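# Spread a towel flat on the table beside a basket

## Task

Lay the towel out flat on the table in a single layer. Keep it at least one finger's width in from the table edge, two fingers' width from the basket's rim, and more than a hand's width from either arm's column. The basket must stay upright with its entire base on the table, no more than three fingers' width from its starting spot, and turned roughly as it was. Release the towel and pull the grippers away at the end. Anything that stays in place only because the robot holds it does not count.

## Robot and tools

Robot: two arms, left_arm and right_arm, each a six-joint arm with a parallel gripper. Base roots in the scene frame: left_arm at (+0.007, +0.369, 0) m, right_arm at (+0.010, -0.251, 0) m, both turned almost zero about z.

Scene frame: origin on the table top midway between the arms. +z is up, +x reaches out over the table, and left_arm sits on the +y side. The arm names do not describe image sides. Gripper frame: the fingers point along the gripper's +z and close along its y. The reported end_effector_position is the point between the finger pads, roughly 1 cm short of the tips.

Row layout, shared by execute_actions and move: one flat list of 14 numbers covering both arms, each in [-1, 1]. The order is left_arm dx, dy, dz, rx, ry, rz, opening, then right_arm dx, dy, dz, rx, ry, rz, opening. All 14 are needed even when one arm stays still. dx to rz are an offset, not a pose. They are expressed in that gripper's own axes and measured from the gripper's measured pose when the action starts. Within execute_actions the first action of a call starts from the last pose a result reported. For move, the reference is the pose in the latest result that shows one. A value of 1.0 equals 0.6 m of travel or 180 degrees. rx, ry, rz form a single rotation vector. The opening is absolute rather than an offset: +1 is fully open (0.094 m) and -1 is closed.

execute_actions(actions): a list of up to 15 actions, run in order. Each action is a table of up to 15 rows, and each row is held for one control step of 1/30 s. A table with fewer rows repeats its last row until 15 steps have passed. Each row is an offset from the action's start pose, not from the previous row. Passing an empty list only returns the current state and images.

move(target, speed, blocking): target is one 14-number row as above. Each gripper travels in a straight line toward its target, and both paths finish together after 0.5 to 10 s. Anything past 10 s is cut off before the target is reached. speed is the top path speed in m/s, from 0.002 to 0.5 (default 0.25), and turning is capped at twice that value in rad/s. The opening is applied when the move begins. A move does not steer around obstacles or the other arm. Grippers lag, drift and can exceed the speed, especially with a nearly straight arm. Faster contact strikes harder, and a target set deeper past contact pushes harder. With blocking=false the result comes back after 0.5 s and motion carries on. Until a result shows the move has ended, further rows and moves are refused, so call wait or stop first. The result adds a "move:" line showing how it ended (done, off_target, moving, held, fault), which limits applied, and each gripper's remaining distance to its target. If only one arm is named, the other arm is done. held means a check blocked that arm's final step. limits=paced means the sent pose was clipped. limits=held means some steps were blocked, and the arm may then move much faster than speed.

wait(seconds): 0 to 10. Lets the scene run with the last commands kept, and returns early if a running move ends. stop(): brakes a running move, which needs stopping distance; the fingers keep moving. zoom_image(camera, region): region is [x0, y0, x1, y1] in pixels from the top-left corner, at most 504 by 504. Cameras: cam_head_left, cam_head_right, cam_high, cam_low, cam_left_wrist, cam_right_wrist, all 504x504; calibrations are given per camera. read_manual(section): returns only licence text. finished_scene(scene): ends the current scene by its number, cannot be undone, and reports success.

Controller behaviour: at each step the commanded pose is clipped to within 70 mm and 16 degrees of the measured pose. Damped IK then favours position over orientation. A distant target may take several actions, and after an action the arm stops at its last clipped pose, so the remainder must be sent again. Arms usually settle a centimetre or more low, and sending zeros lets them sag further. To hold an arm in place, send the offset back to its desired pose in the first call of a reply, then zeros, and raise the aim if it still hangs low. Elbows stop just short of straight. "Hand target" lines show where the controller is now driving. A "pose unreachable" line means the clearance check altered or blocked that arm's command. Printed positions are less accurate at long reach.

Gripping: grip_measured is the finger opening on the command scale, and the last joint value is the opening in metres. To hold something, command about 0.03 below grip_measured; less than that gives a lighter grip. A thin cloth under about 2 mm is gripped with less force. Occasionally a held part is tugged briefly.

Joint ranges (rad): waist ±2.880, shoulder 0 to 3.142, elbow 0 to 3.019, wrist pitch -1.693 to 1.571, wrist yaw ±1.571, wrist roll ±2.094.

Avoid: knocking anything off the table, which is a failure. Also avoid arm-to-arm collisions or pushing, drops, slips, slams and hard presses. Watch for MOTOR HOT warnings: holding loads heats the motors, and at 100 °C an OVER-TEMPERATURE FAULT drops that arm. FAULT lines can cut a move, action or wait short. The robot keeps its last command while you think. Before finishing, release the towel and move the grippers clear.

Each tool is called after "Emit:" as a command line: name --argument value for each argument, lists and objects as JSON in quotes; but a table of rows of numbers goes row by row, as --pt "numbers of a row", without its own name.

## Session

Emit:
execute_actions --actions '[]'

Scene clock: 0.00 s.
left_arm: end_effector_position=(+0.1880, +0.5267, +0.3253) grip_measured=+1.000 end_effector_quat_wxyz=(-0.179, +0.728, -0.656, +0.089) | right_arm: end_effector_position=(+0.7147, -0.0274, +0.1284) grip_measured=+1.000 end_effector_quat_wxyz=(+0.600, +0.286, +0.735, +0.133)
Joint positions: left_arm=[ 0.838  0.739  1.05  -1.519  0.177 -0.864  0.094] | right_arm=[0.379 1.996 1.263 0.44  0.566 0.749 0.094]
Joint velocities: left_arm=[-0.005  0.005 -0.017 -0.012 -0.051 -0.022  0.   ] | right_arm=[ 0.015 -0.005 -0.002 -0.002 -0.007 -0.051  0.   ]
Motor temperatures (°C, as the motors report them): left_arm=[22 22 24 24 24 24] | right_arm=[25 26 22 24 22 24]
Hand target (left_arm): +0.190, +0.529, +0.334; -0.189, +0.726, -0.655, +0.088
Hand target (right_arm): +0.722, -0.024, +0.145; +0.610, +0.288, +0.725, +0.143

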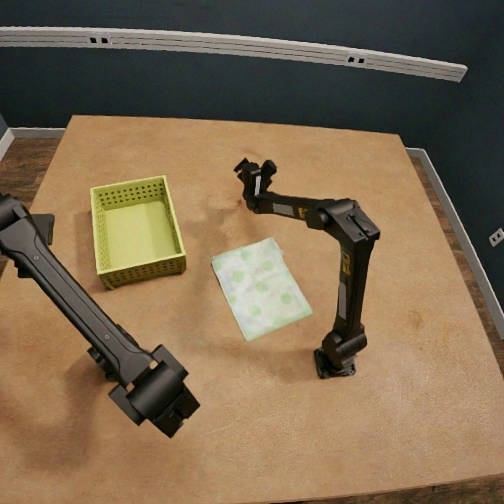

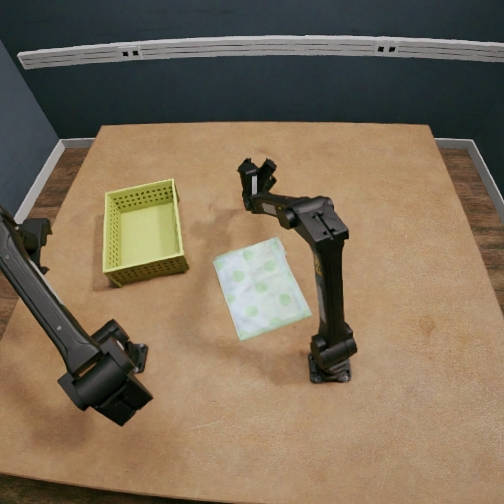

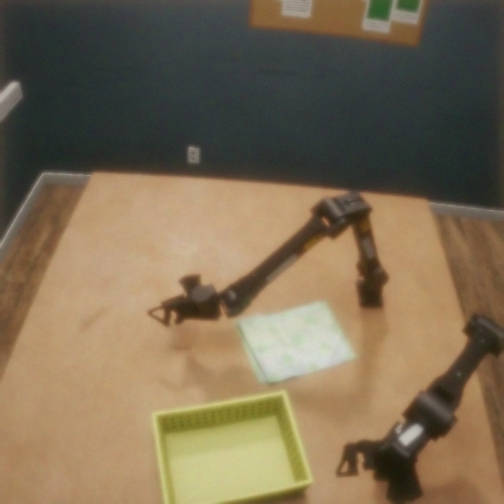

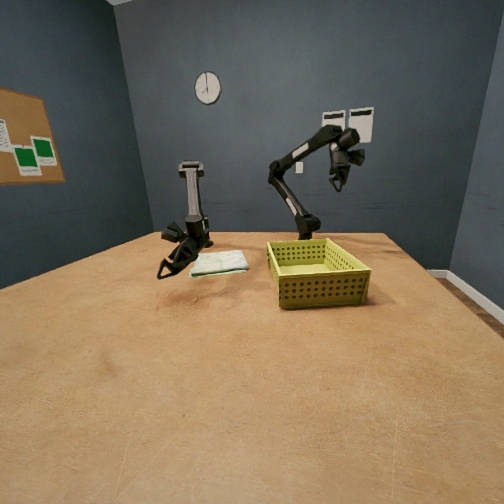

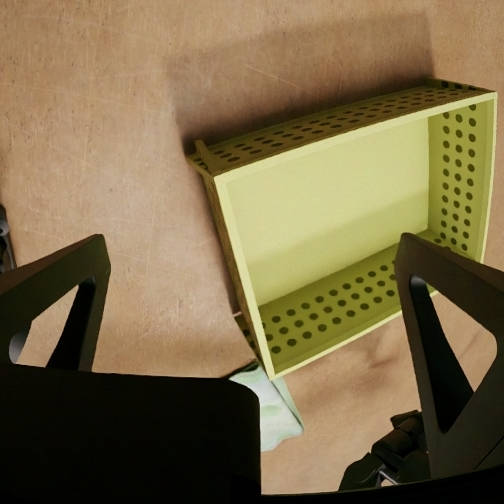

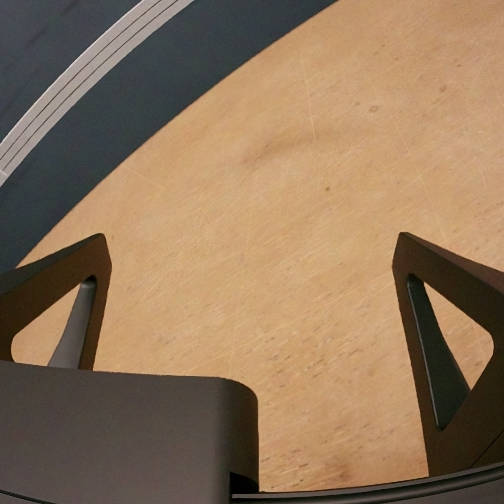

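Emit:
zoom_image --camera "cam_head_right" --region '[170, 200, 350, 380]'

Emit:
zoom_image --camera "cam_high" --region '[200, 270, 380, 410]'

Region (170, 200, 350, 380) of cam_head_right's 504x504 image, scaled by 2.800, with more detail than that image has.

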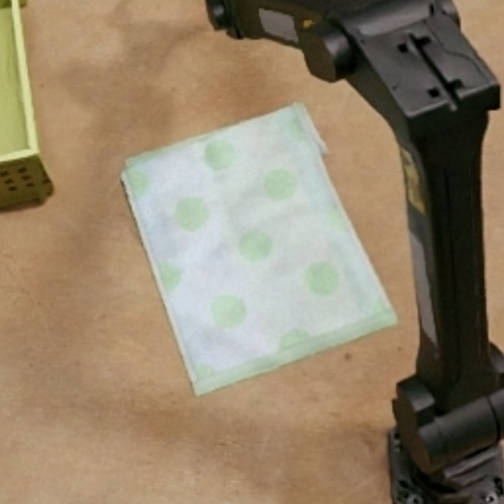

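Region (200, 270, 380, 410) of cam_high's 504x504 image, scaled by 2.800, with more detail than that image has.

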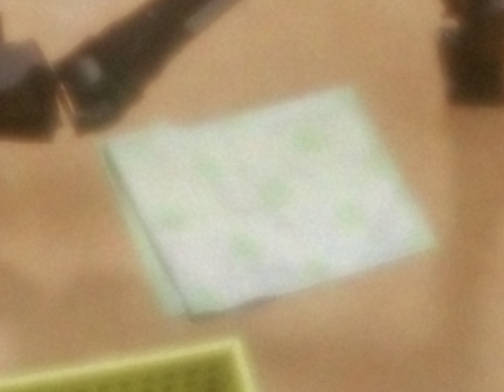

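Emit:
move --target '[0.73,-0.117,0.19,0,0,0,1,0,0,0,0,0,0,1]'

Scene clock: 19.17 s.
left_arm: end_effector_position=(+0.3391, +0.1298, +0.1829) grip_measured=+1.000 end_effector_quat_wxyz=(+0.141, -0.624, +0.764, -0.086) | right_arm: end_effector_position=(+0.7147, -0.0274, +0.1284) grip_measured=+1.000 end_effector_quat_wxyz=(+0.600, +0.286, +0.735, +0.133)
Joint positions: left_arm=[-0.735  1.297  1.044 -1.098 -0.25  -2.071  0.094] | right_arm=[0.379 1.996 1.263 0.44  0.566 0.749 0.094]
Joint velocities: left_arm=[ 0.005 -0.015 -0.002  0.002 -0.022 -0.007  0.   ] | right_arm=[-0.005 -0.005 -0.002 -0.002 -0.051 -0.081  0.   ]
Motor temperatures (°C, as the motors report them): left_arm=[22 22 28 24 24 24] | right_arm=[25 28 25 24 22 24]
Hand target (left_arm): +0.351, +0.115, +0.203; +0.146, -0.627, +0.757, -0.113
Hand target (right_arm): +0.715, -0.027, +0.128; +0.600, +0.286, +0.735, +0.133
Off the commanded pose (left_arm): 0.024 m, 18 deg; orientation clipped at the last step of the last action.
Off the commanded pose (right_arm): 0.000 m, 0 deg.
joint sent to its limit (left arm) — the command would take joint 6 (wrist roll) past its lower limit, so that joint was sent only as far as its limit.
move: off_target (left_arm); limits=paced
camera_calibration (this result's frames):
cam_left_wrist: T_world_to_cam=[[0.925833, -0.186722, 0.328586, -0.355776], [-0.33169, -0.818179, 0.469642, 0.138689], [0.18115, -0.543799, -0.819431, 0.281722], [0, 0, 0, 1]] pos_world=[0.324357, 0.200242, 0.282621]

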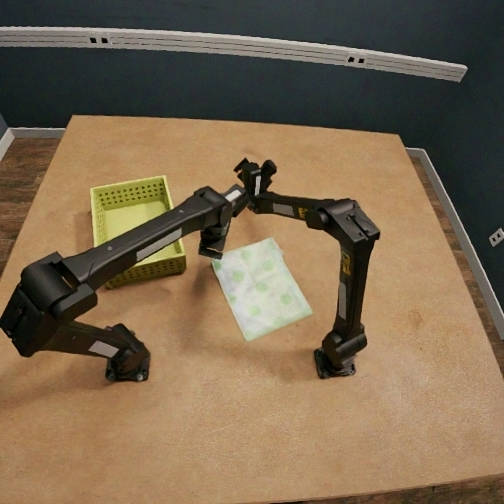

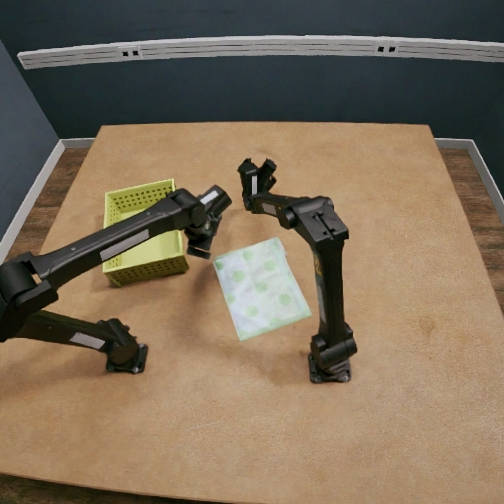

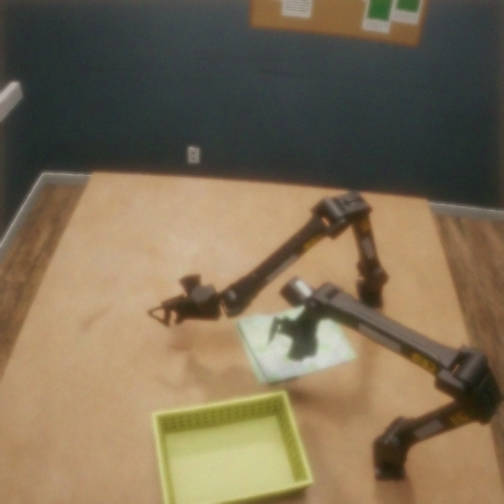

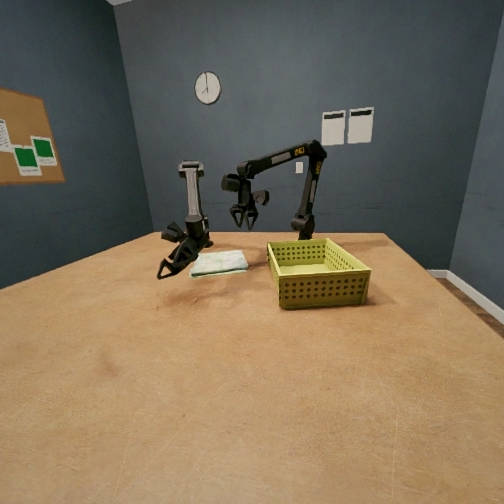

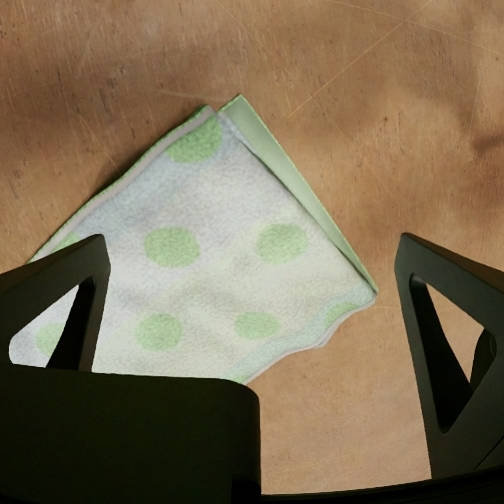

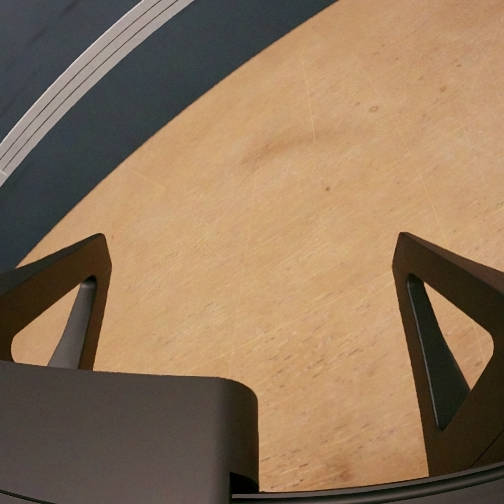

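Emit:
move --target '[0,0.067,0.243,-0.10,0.013,0.305,1,0.226,-0.208,-1,0.012,0.441,-0.303,1]'

Scene clock: 60.67 s.
left_arm: end_effector_position=(+0.3389, +0.1315, +0.1329) grip_measured=+1.000 end_effector_quat_wxyz=(+0.112, -0.479, +0.870, -0.021) | right_arm: end_effector_position=(+0.4925, -0.0083, +0.1062) grip_measured=+1.000 end_effector_quat_wxyz=(+0.417, +0.125, +0.896, +0.090)
Joint positions: left_arm=[-0.709  1.395  1.016 -1.07  -0.193 -1.698  0.094] | right_arm=[ 0.534  1.53   0.832 -0.06   0.389  0.696  0.094]
Joint velocities: left_arm=[-0.005 -0.005 -0.017  0.007 -0.007  0.051  0.   ] | right_arm=[-0.015 -0.015 -0.017 -0.002 -0.066 -0.095  0.   ]
Motor temperatures (°C, as the motors report them): left_arm=[22 23 33 24 25 24] | right_arm=[25 29 26 24 22 24]
Hand target (left_arm): +0.339, +0.131, +0.133; +0.112, -0.481, +0.870, -0.022
Hand target (right_arm): +0.497, -0.009, +0.105; +0.419, +0.128, +0.895, +0.090
Off the commanded pose (left_arm): 0.102 m, 36 deg; position and orientation clipped at the last step of the last action.
Off the commanded pose (right_arm): 0.404 m, 62 deg; position and orientation clipped at the last step of the last action.
move: held (left_arm, right_arm); limits=paced,held; held on 71 of 110 steps (right_arm, left_arm), including the last (right_arm, left_arm)
pose unreachable (left arm): on one or more control steps of this call, first in action 0 (counted from 0), this arm could not follow its commanded pose, so it was not sent that pose on those steps. On the call's last step it was still not sent that pose. It may still have moved: this result reports where it is.
cause: the commanded pose would bring a part of the arm too close to another arm (this arm's wrist (the part past joint 4) and the other arm's wrist (the part past joint 4), along the way the arms are being sent).
pose unreachable (right arm): on one or more control steps of this call, first in action 0 (counted from 0), this arm could not follow its commanded pose, so it was not sent that pose on those steps. On the call's last step it was still not sent that pose. It may still have moved: this result reports where it is.
cause: the commanded pose would bring a part of the arm too close to another arm (this arm's wrist (the part past joint 4) and the other arm's wrist (the part past joint 4)).
camera_calibration (this result's frames):
cam_left_wrist: T_world_to_cam=[[0.835938, -0.522471, 0.168023, -0.24291], [-0.538828, -0.72314, 0.432125, 0.226218], [-0.104269, -0.451765, -0.886023, 0.335184], [0, 0, 0, 1]] pos_world=[0.3599, 0.188098, 0.240041]
cam_right_wrist: T_world_to_cam=[[-0.156408, -0.953688, -0.256934, 0.0920329], [-0.955959, 0.211582, -0.203411, 0.494082], [0.248354, 0.213803, -0.94478, 0.100077], [0, 0, 0, 1]] pos_world=[0.461862, -0.0381648, 0.218699]

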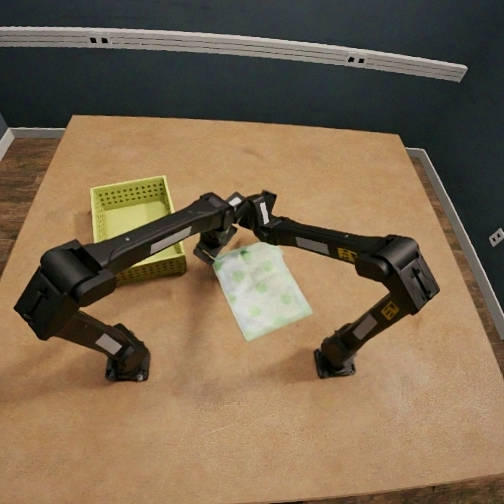

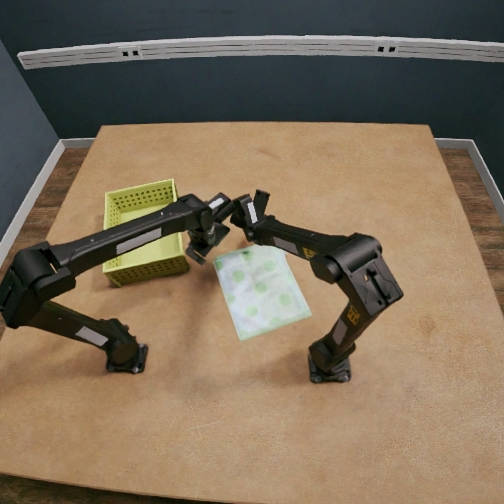

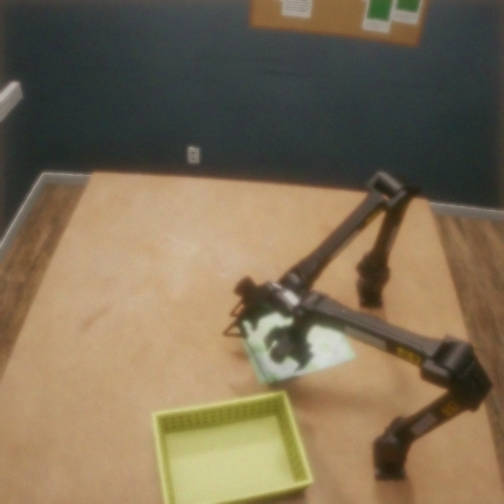

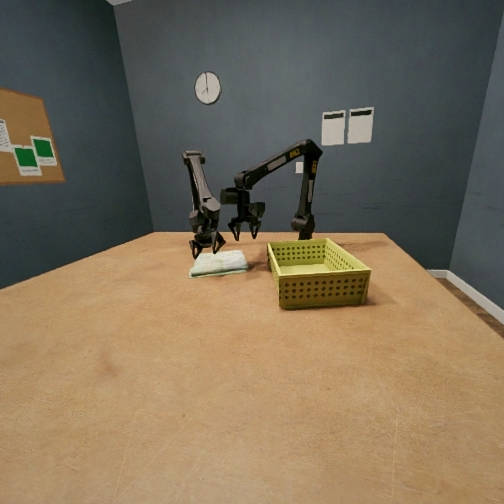

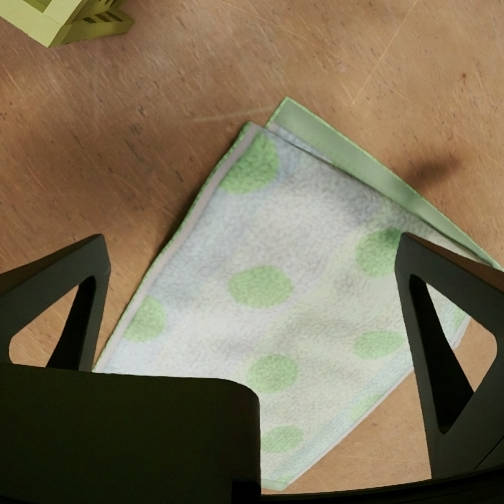

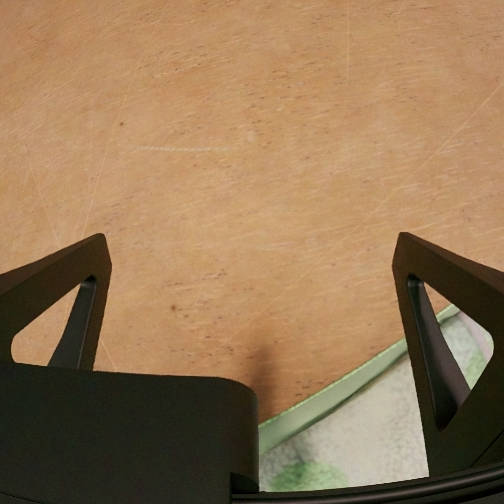

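Emit:
move --target '[0,0,0,0,0,0.7,1,0.053,-0.103,-0.025,0.21,0.2,0.27,1]'

Scene clock: 83.40 s.
left_arm: end_effector_position=(+0.3389, +0.1315, +0.1329) grip_measured=+1.000 end_effector_quat_wxyz=(+0.070, +0.550, +0.828, +0.089) | right_arm: end_effector_position=(+0.4352, -0.0630, +0.0680) grip_measured=+1.000 end_effector_quat_wxyz=(-0.005, +0.551, +0.835, -0.010)
Joint positions: left_arm=[-0.709  1.395  1.016 -1.07  -0.193  0.482  0.094] | right_arm=[ 0.364  1.694  1.191 -1.09   0.002  1.585  0.094]
Joint velocities: left_arm=[-0.015 -0.005  0.012 -0.017 -0.007 -0.037  0.   ] | right_arm=[-0.034 -0.005  0.007 -0.007 -0.022  0.037  0.   ]
Motor temperatures (°C, as the motors report them): left_arm=[22 23 30 24 24 24] | right_arm=[25 28 27 24 22 24]
Hand target (left_arm): +0.339, +0.131, +0.133; +0.070, +0.558, +0.822, +0.090
Hand target (right_arm): +0.450, -0.058, +0.078; -0.001, +0.556, +0.831, +0.001
Off the commanded pose (left_arm): 0.000 m, 1 deg.
Off the commanded pose (right_arm): 0.019 m, 2 deg.
move: off_target (right_arm)
camera_calibration (this result's frames):
cam_left_wrist: T_world_to_cam=[[-0.893154, -0.400632, -0.204378, 0.376598], [-0.442759, 0.703416, 0.556032, -0.0103982], [-0.079002, 0.587112, -0.805642, 0.179328], [0, 0, 0, 1]] pos_world=[0.345924, 0.0529059, 0.227224]
cam_right_wrist: T_world_to_cam=[[-0.918294, -0.394432, 0.0340527, 0.368055], [-0.299347, 0.748056, 0.592286, 0.137037], [-0.25909, 0.533699, -0.805008, 0.321423], [0, 0, 0, 1]] pos_world=[0.462282, -0.128882, 0.165049]

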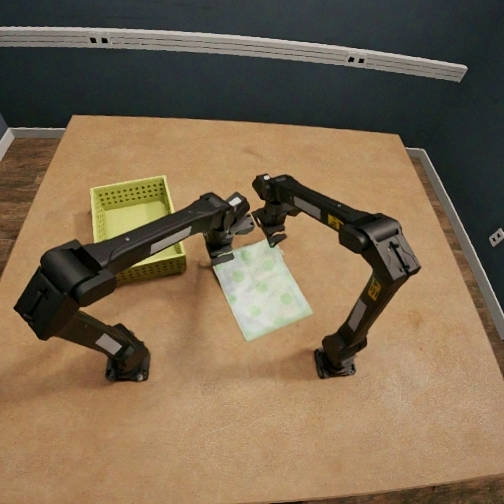

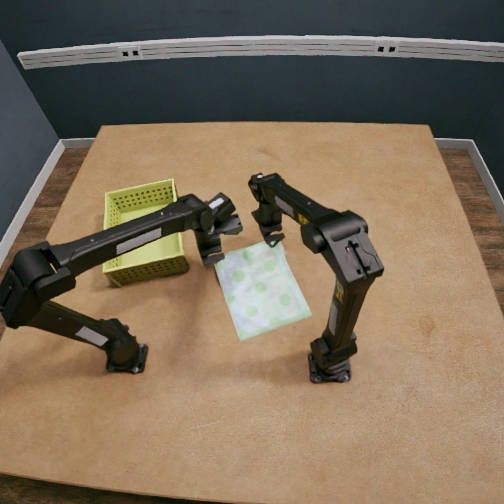

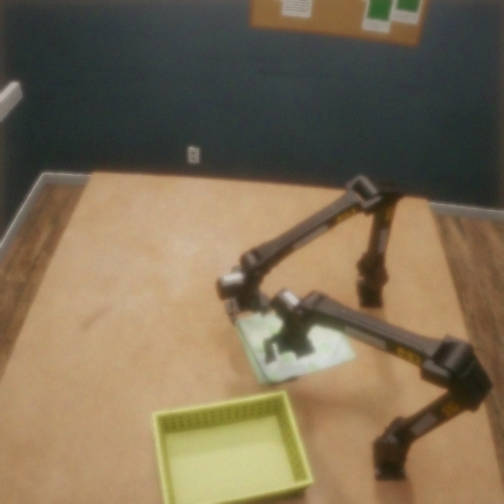

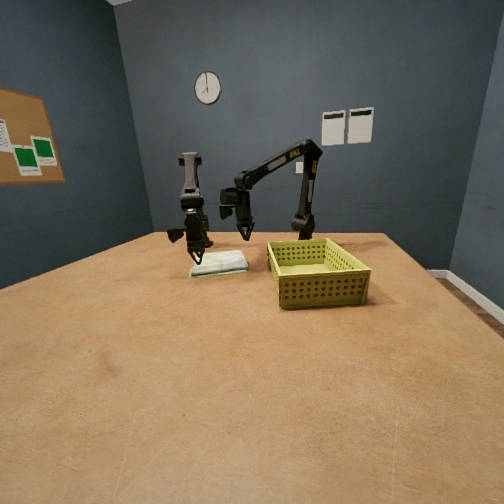

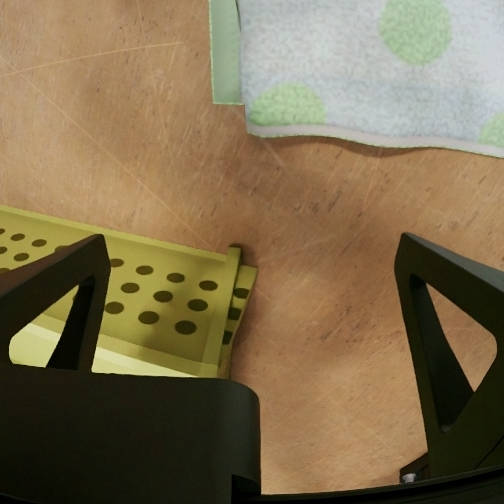

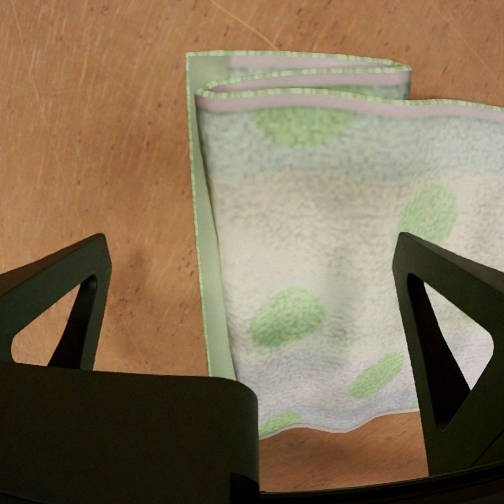

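Emit:
move --target '[-0.04,0.013,0.175,0.071,0,0,1,0.003,0.034,0.067,0,0,0,1]' --speed 0.1

Scene clock: 99.70 s.
left_arm: end_effector_position=(+0.3551, +0.1287, +0.0259) grip_measured=+1.000 end_effector_quat_wxyz=(-0.013, +0.552, +0.834, -0.001) | right_arm: end_effector_position=(+0.4435, -0.0593, +0.0271) grip_measured=+1.000 end_effector_quat_wxyz=(-0.011, +0.551, +0.834, -0.019)
Joint positions: left_arm=[-0.61   1.662  1.017 -0.951  0.003  0.567  0.094] | right_arm=[ 0.364  1.784  1.191 -1.022  0.002  1.586  0.094]
Joint velocities: left_arm=[-0.005 -0.005 -0.007  0.012 -0.051 -0.051  0.   ] | right_arm=[-0.024 -0.005 -0.017  0.007  0.066  0.007  0.   ]
Motor temperatures (°C, as the motors report them): left_arm=[22 23 30 24 24 24] | right_arm=[25 28 29 24 22 24]
Hand target (left_arm): +0.376, +0.120, +0.033; +0.009, +0.555, +0.832, -0.004
Hand target (right_arm): +0.453, -0.053, +0.028; -0.005, +0.551, +0.835, -0.010
Off the commanded pose (left_arm): 0.025 m, 2 deg.
Off the commanded pose (right_arm): 0.011 m, 1 deg.
move: off_target (left_arm, right_arm)
camera_calibration (this result's frames):
cam_left_wrist: T_world_to_cam=[[-0.911504, -0.40967, 0.0364955, 0.369507], [-0.30672, 0.736187, 0.603283, 0.00446456], [-0.274014, 0.538701, -0.796691, 0.171317], [0, 0, 0, 1]] pos_world=[0.38512, 0.0558004, 0.120308]
cam_right_wrist: T_world_to_cam=[[-0.917513, -0.393667, 0.0565333, 0.377659], [-0.286895, 0.753593, 0.591429, 0.155808], [-0.275429, 0.526425, -0.804373, 0.295477], [0, 0, 0, 1]] pos_world=[0.472591, -0.12429, 0.124174]

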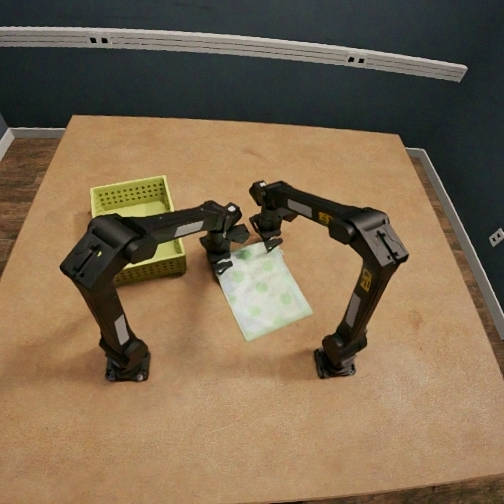

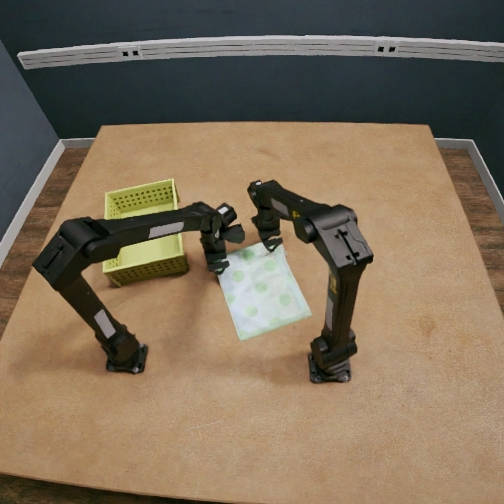

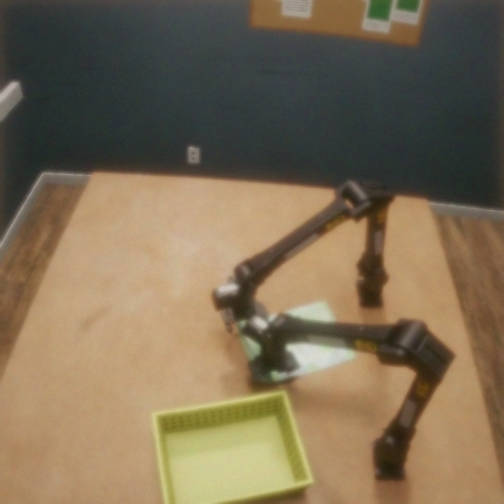

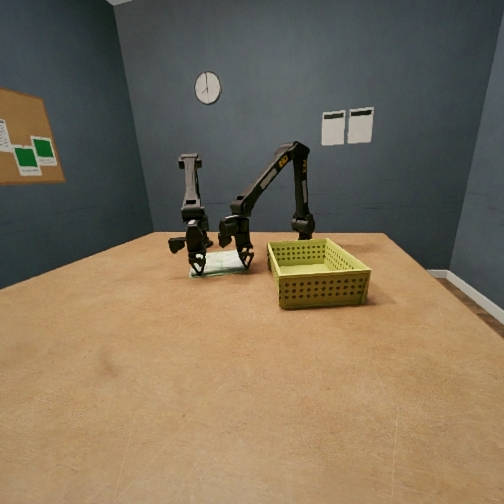

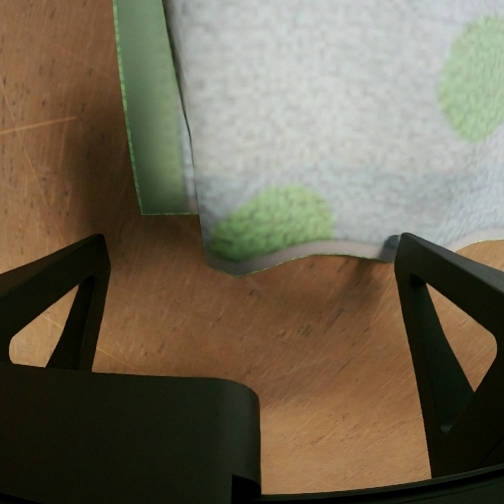

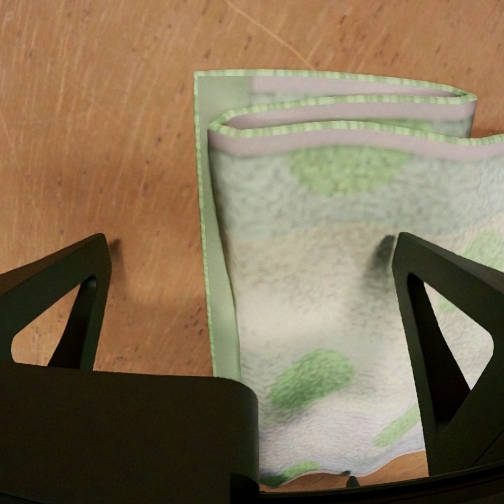

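Emit:
move --target '[-0.035,-0.03,0.012,0,0,0,1,0,-0.042,0.012,0,0,0,1]' --speed 0.05

Emit:
move --target '[0,0,0.015,0,0,0,1,0,0,0.015,0,0,0,1]' --speed 0.03

Scene clock: 108.80 s.
left_arm: end_effector_position=(+0.3422, +0.1124, +0.0228) grip_measured=+1.000 end_effector_quat_wxyz=(-0.017, +0.555, +0.832, -0.000) | right_arm: end_effector_position=(+0.4168, -0.0712, +0.0153) grip_measured=+1.000 end_effector_quat_wxyz=(-0.018, +0.550, +0.834, -0.030)
Joint positions: left_arm=[-0.659  1.67   1.017 -0.951  0.003  0.525  0.094] | right_arm=[ 0.364  1.753  1.107 -0.995  0.002  1.586  0.094]
Joint velocities: left_arm=[-0.005 -0.005  0.002 -0.007 -0.007 -0.066  0.   ] | right_arm=[ 0.005  0.005 -0.007 -0.007 -0.022 -0.022  0.   ]
Motor temperatures (°C, as the motors report them): left_arm=[22 24 31 24 24 24] | right_arm=[25 28 28 24 22 24]
Hand target (left_arm): +0.347, +0.103, +0.019; -0.012, +0.552, +0.834, -0.001
Hand target (right_arm): +0.420, -0.069, +0.020; -0.011, +0.551, +0.834, -0.020
Off the commanded pose (left_arm): 0.012 m, 1 deg.
Off the commanded pose (right_arm): 0.007 m, 2 deg.
move: off_target (left_arm)
camera_calibration (this result's frames):
cam_left_wrist: T_world_to_cam=[[-0.914093, -0.403596, 0.0393039, 0.351309], [-0.298292, 0.734904, 0.609047, 0.0114941], [-0.274693, 0.545001, -0.79216, 0.173559], [0, 0, 0, 1]] pos_world=[0.372233, 0.0387497, 0.116678]
cam_right_wrist: T_world_to_cam=[[-0.915838, -0.392921, 0.0827879, 0.348042], [-0.272689, 0.759918, 0.590055, 0.158608], [-0.294757, 0.517819, -0.803107, 0.292353], [0, 0, 0, 1]] pos_world=[0.448174, -0.135162, 0.11239]

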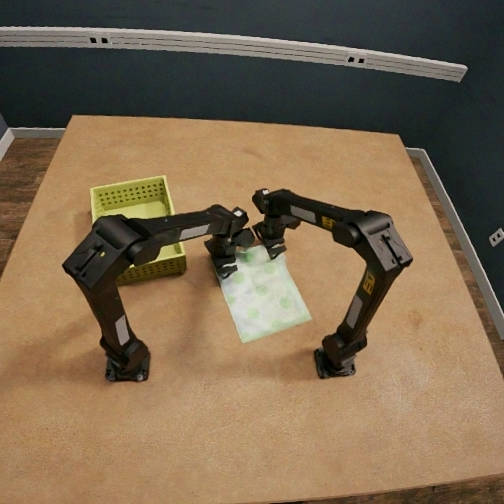

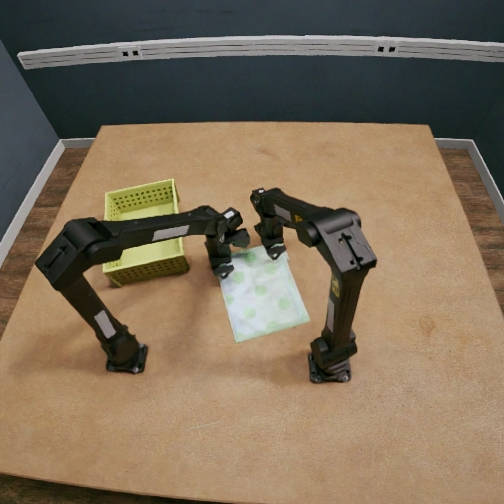

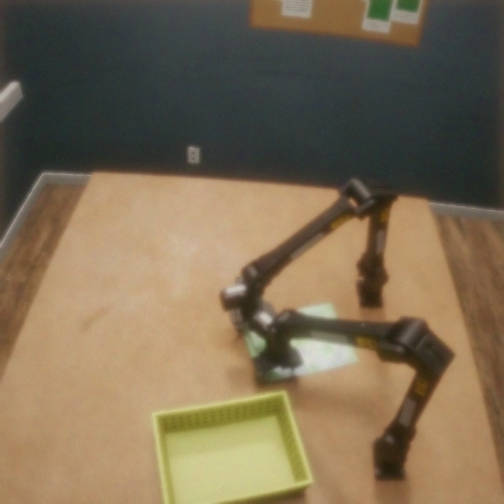

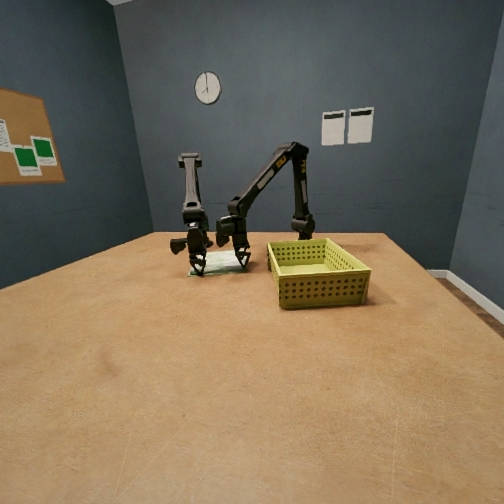

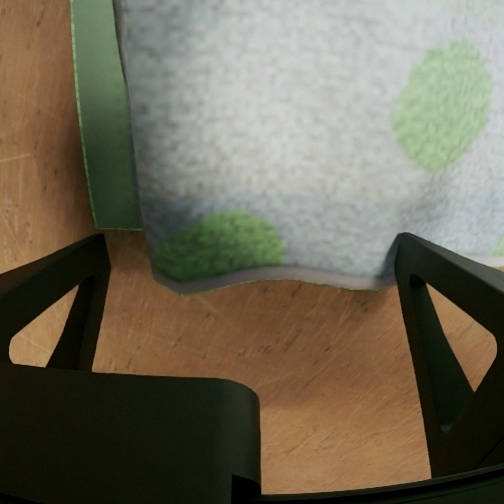

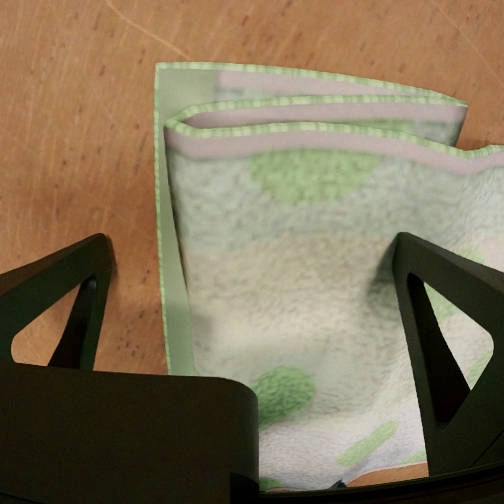

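Scene clock: 109.50 s.
left_arm: end_effector_position=(+0.3439, +0.1111, +0.0228) grip_measured=+1.000 end_effector_quat_wxyz=(-0.012, +0.555, +0.832, -0.001) | right_arm: end_effector_position=(+0.4170, -0.0711, +0.0145) grip_measured=+1.000 end_effector_quat_wxyz=(-0.017, +0.550, +0.834, -0.029)
Joint positions: left_arm=[-0.659  1.67   1.017 -0.942  0.003  0.525  0.094] | right_arm=[ 0.364  1.753  1.104 -0.989  0.002  1.586  0.094]
Joint velocities: left_arm=[ 0.005 -0.015  0.007  0.002 -0.007  0.007  0.   ] | right_arm=[-0.005  0.005 -0.012 -0.007 -0.022  0.007  0.   ]
Motor temperatures (°C, as the motors report them): left_arm=[22 24 31 24 24 24] | right_arm=[25 28 28 24 22 24]
Hand target (left_arm): +0.342, +0.113, +0.014; -0.017, +0.555, +0.832, -0.000
Hand target (right_arm): +0.416, -0.071, +0.007; -0.018, +0.550, +0.834, -0.030
Off the commanded pose (left_arm): 0.009 m, 1 deg.
Off the commanded pose (right_arm): 0.008 m, 0 deg.
move: done
camera_calibration (this result's frames):
cam_left_wrist: T_world_to_cam=[[-0.914352, -0.403398, 0.0350792, 0.352513], [-0.302517, 0.738132, 0.603029, 0.0142377], [-0.269154, 0.540769, -0.796947, 0.173367], [0, 0, 0, 1]] pos_world=[0.373291, 0.0379419, 0.117213]
cam_right_wrist: T_world_to_cam=[[-0.916092, -0.393035, 0.0793663, 0.348488], [-0.27454, 0.759094, 0.590257, 0.159819], [-0.292238, 0.518941, -0.803304, 0.290698], [0, 0, 0, 1]] pos_world=[0.448077, -0.135205, 0.111526]

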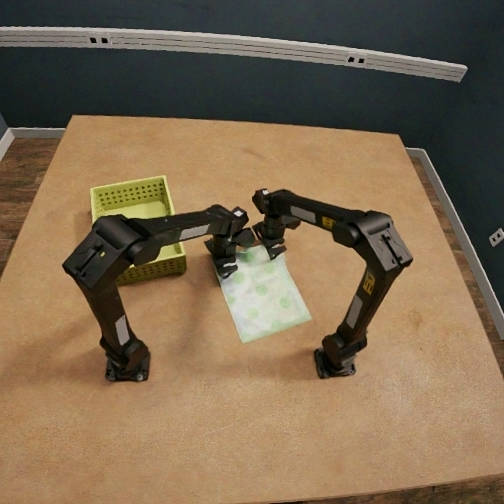

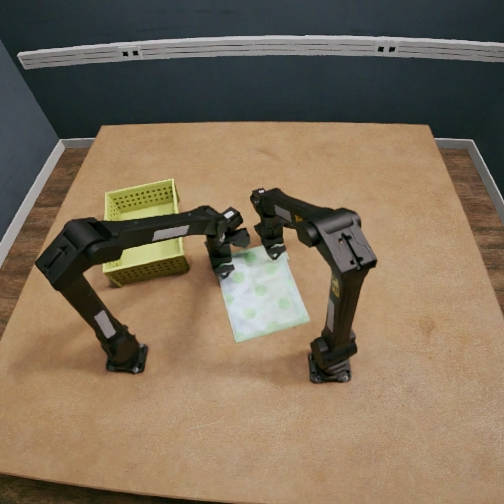

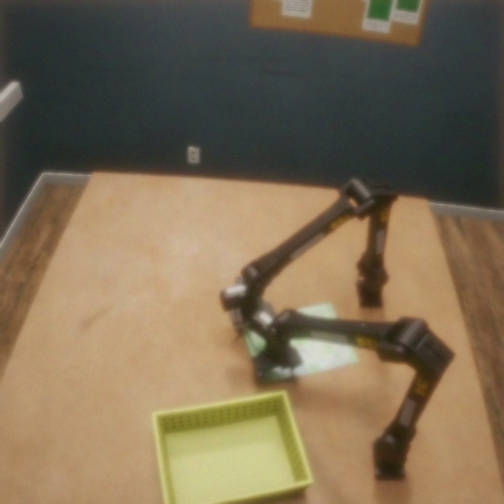

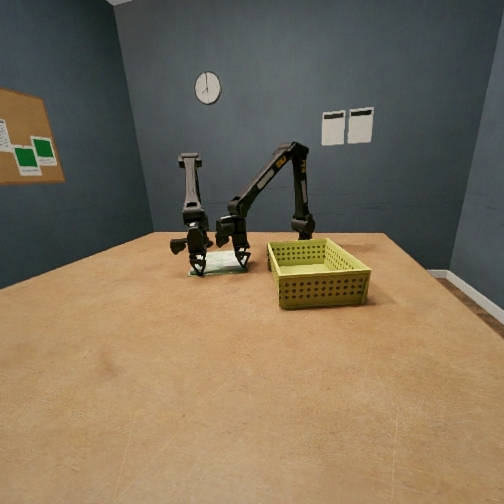

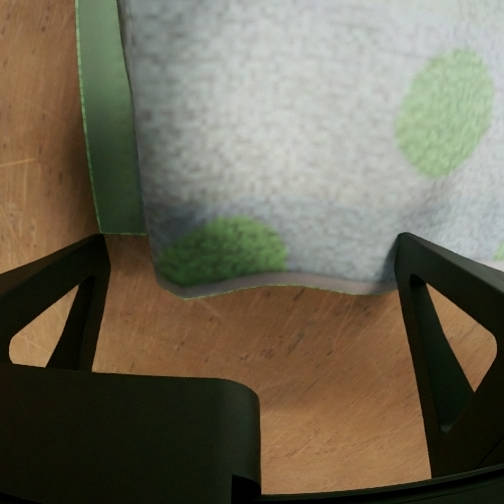

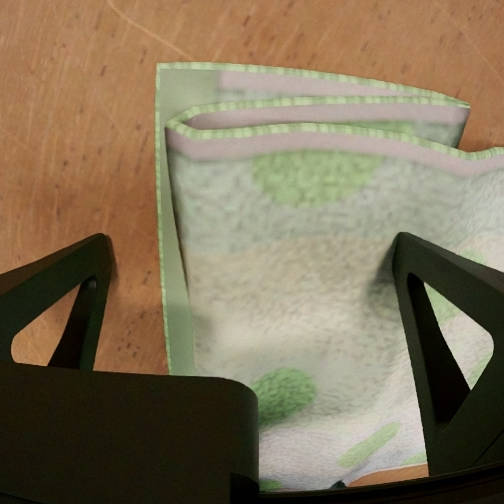

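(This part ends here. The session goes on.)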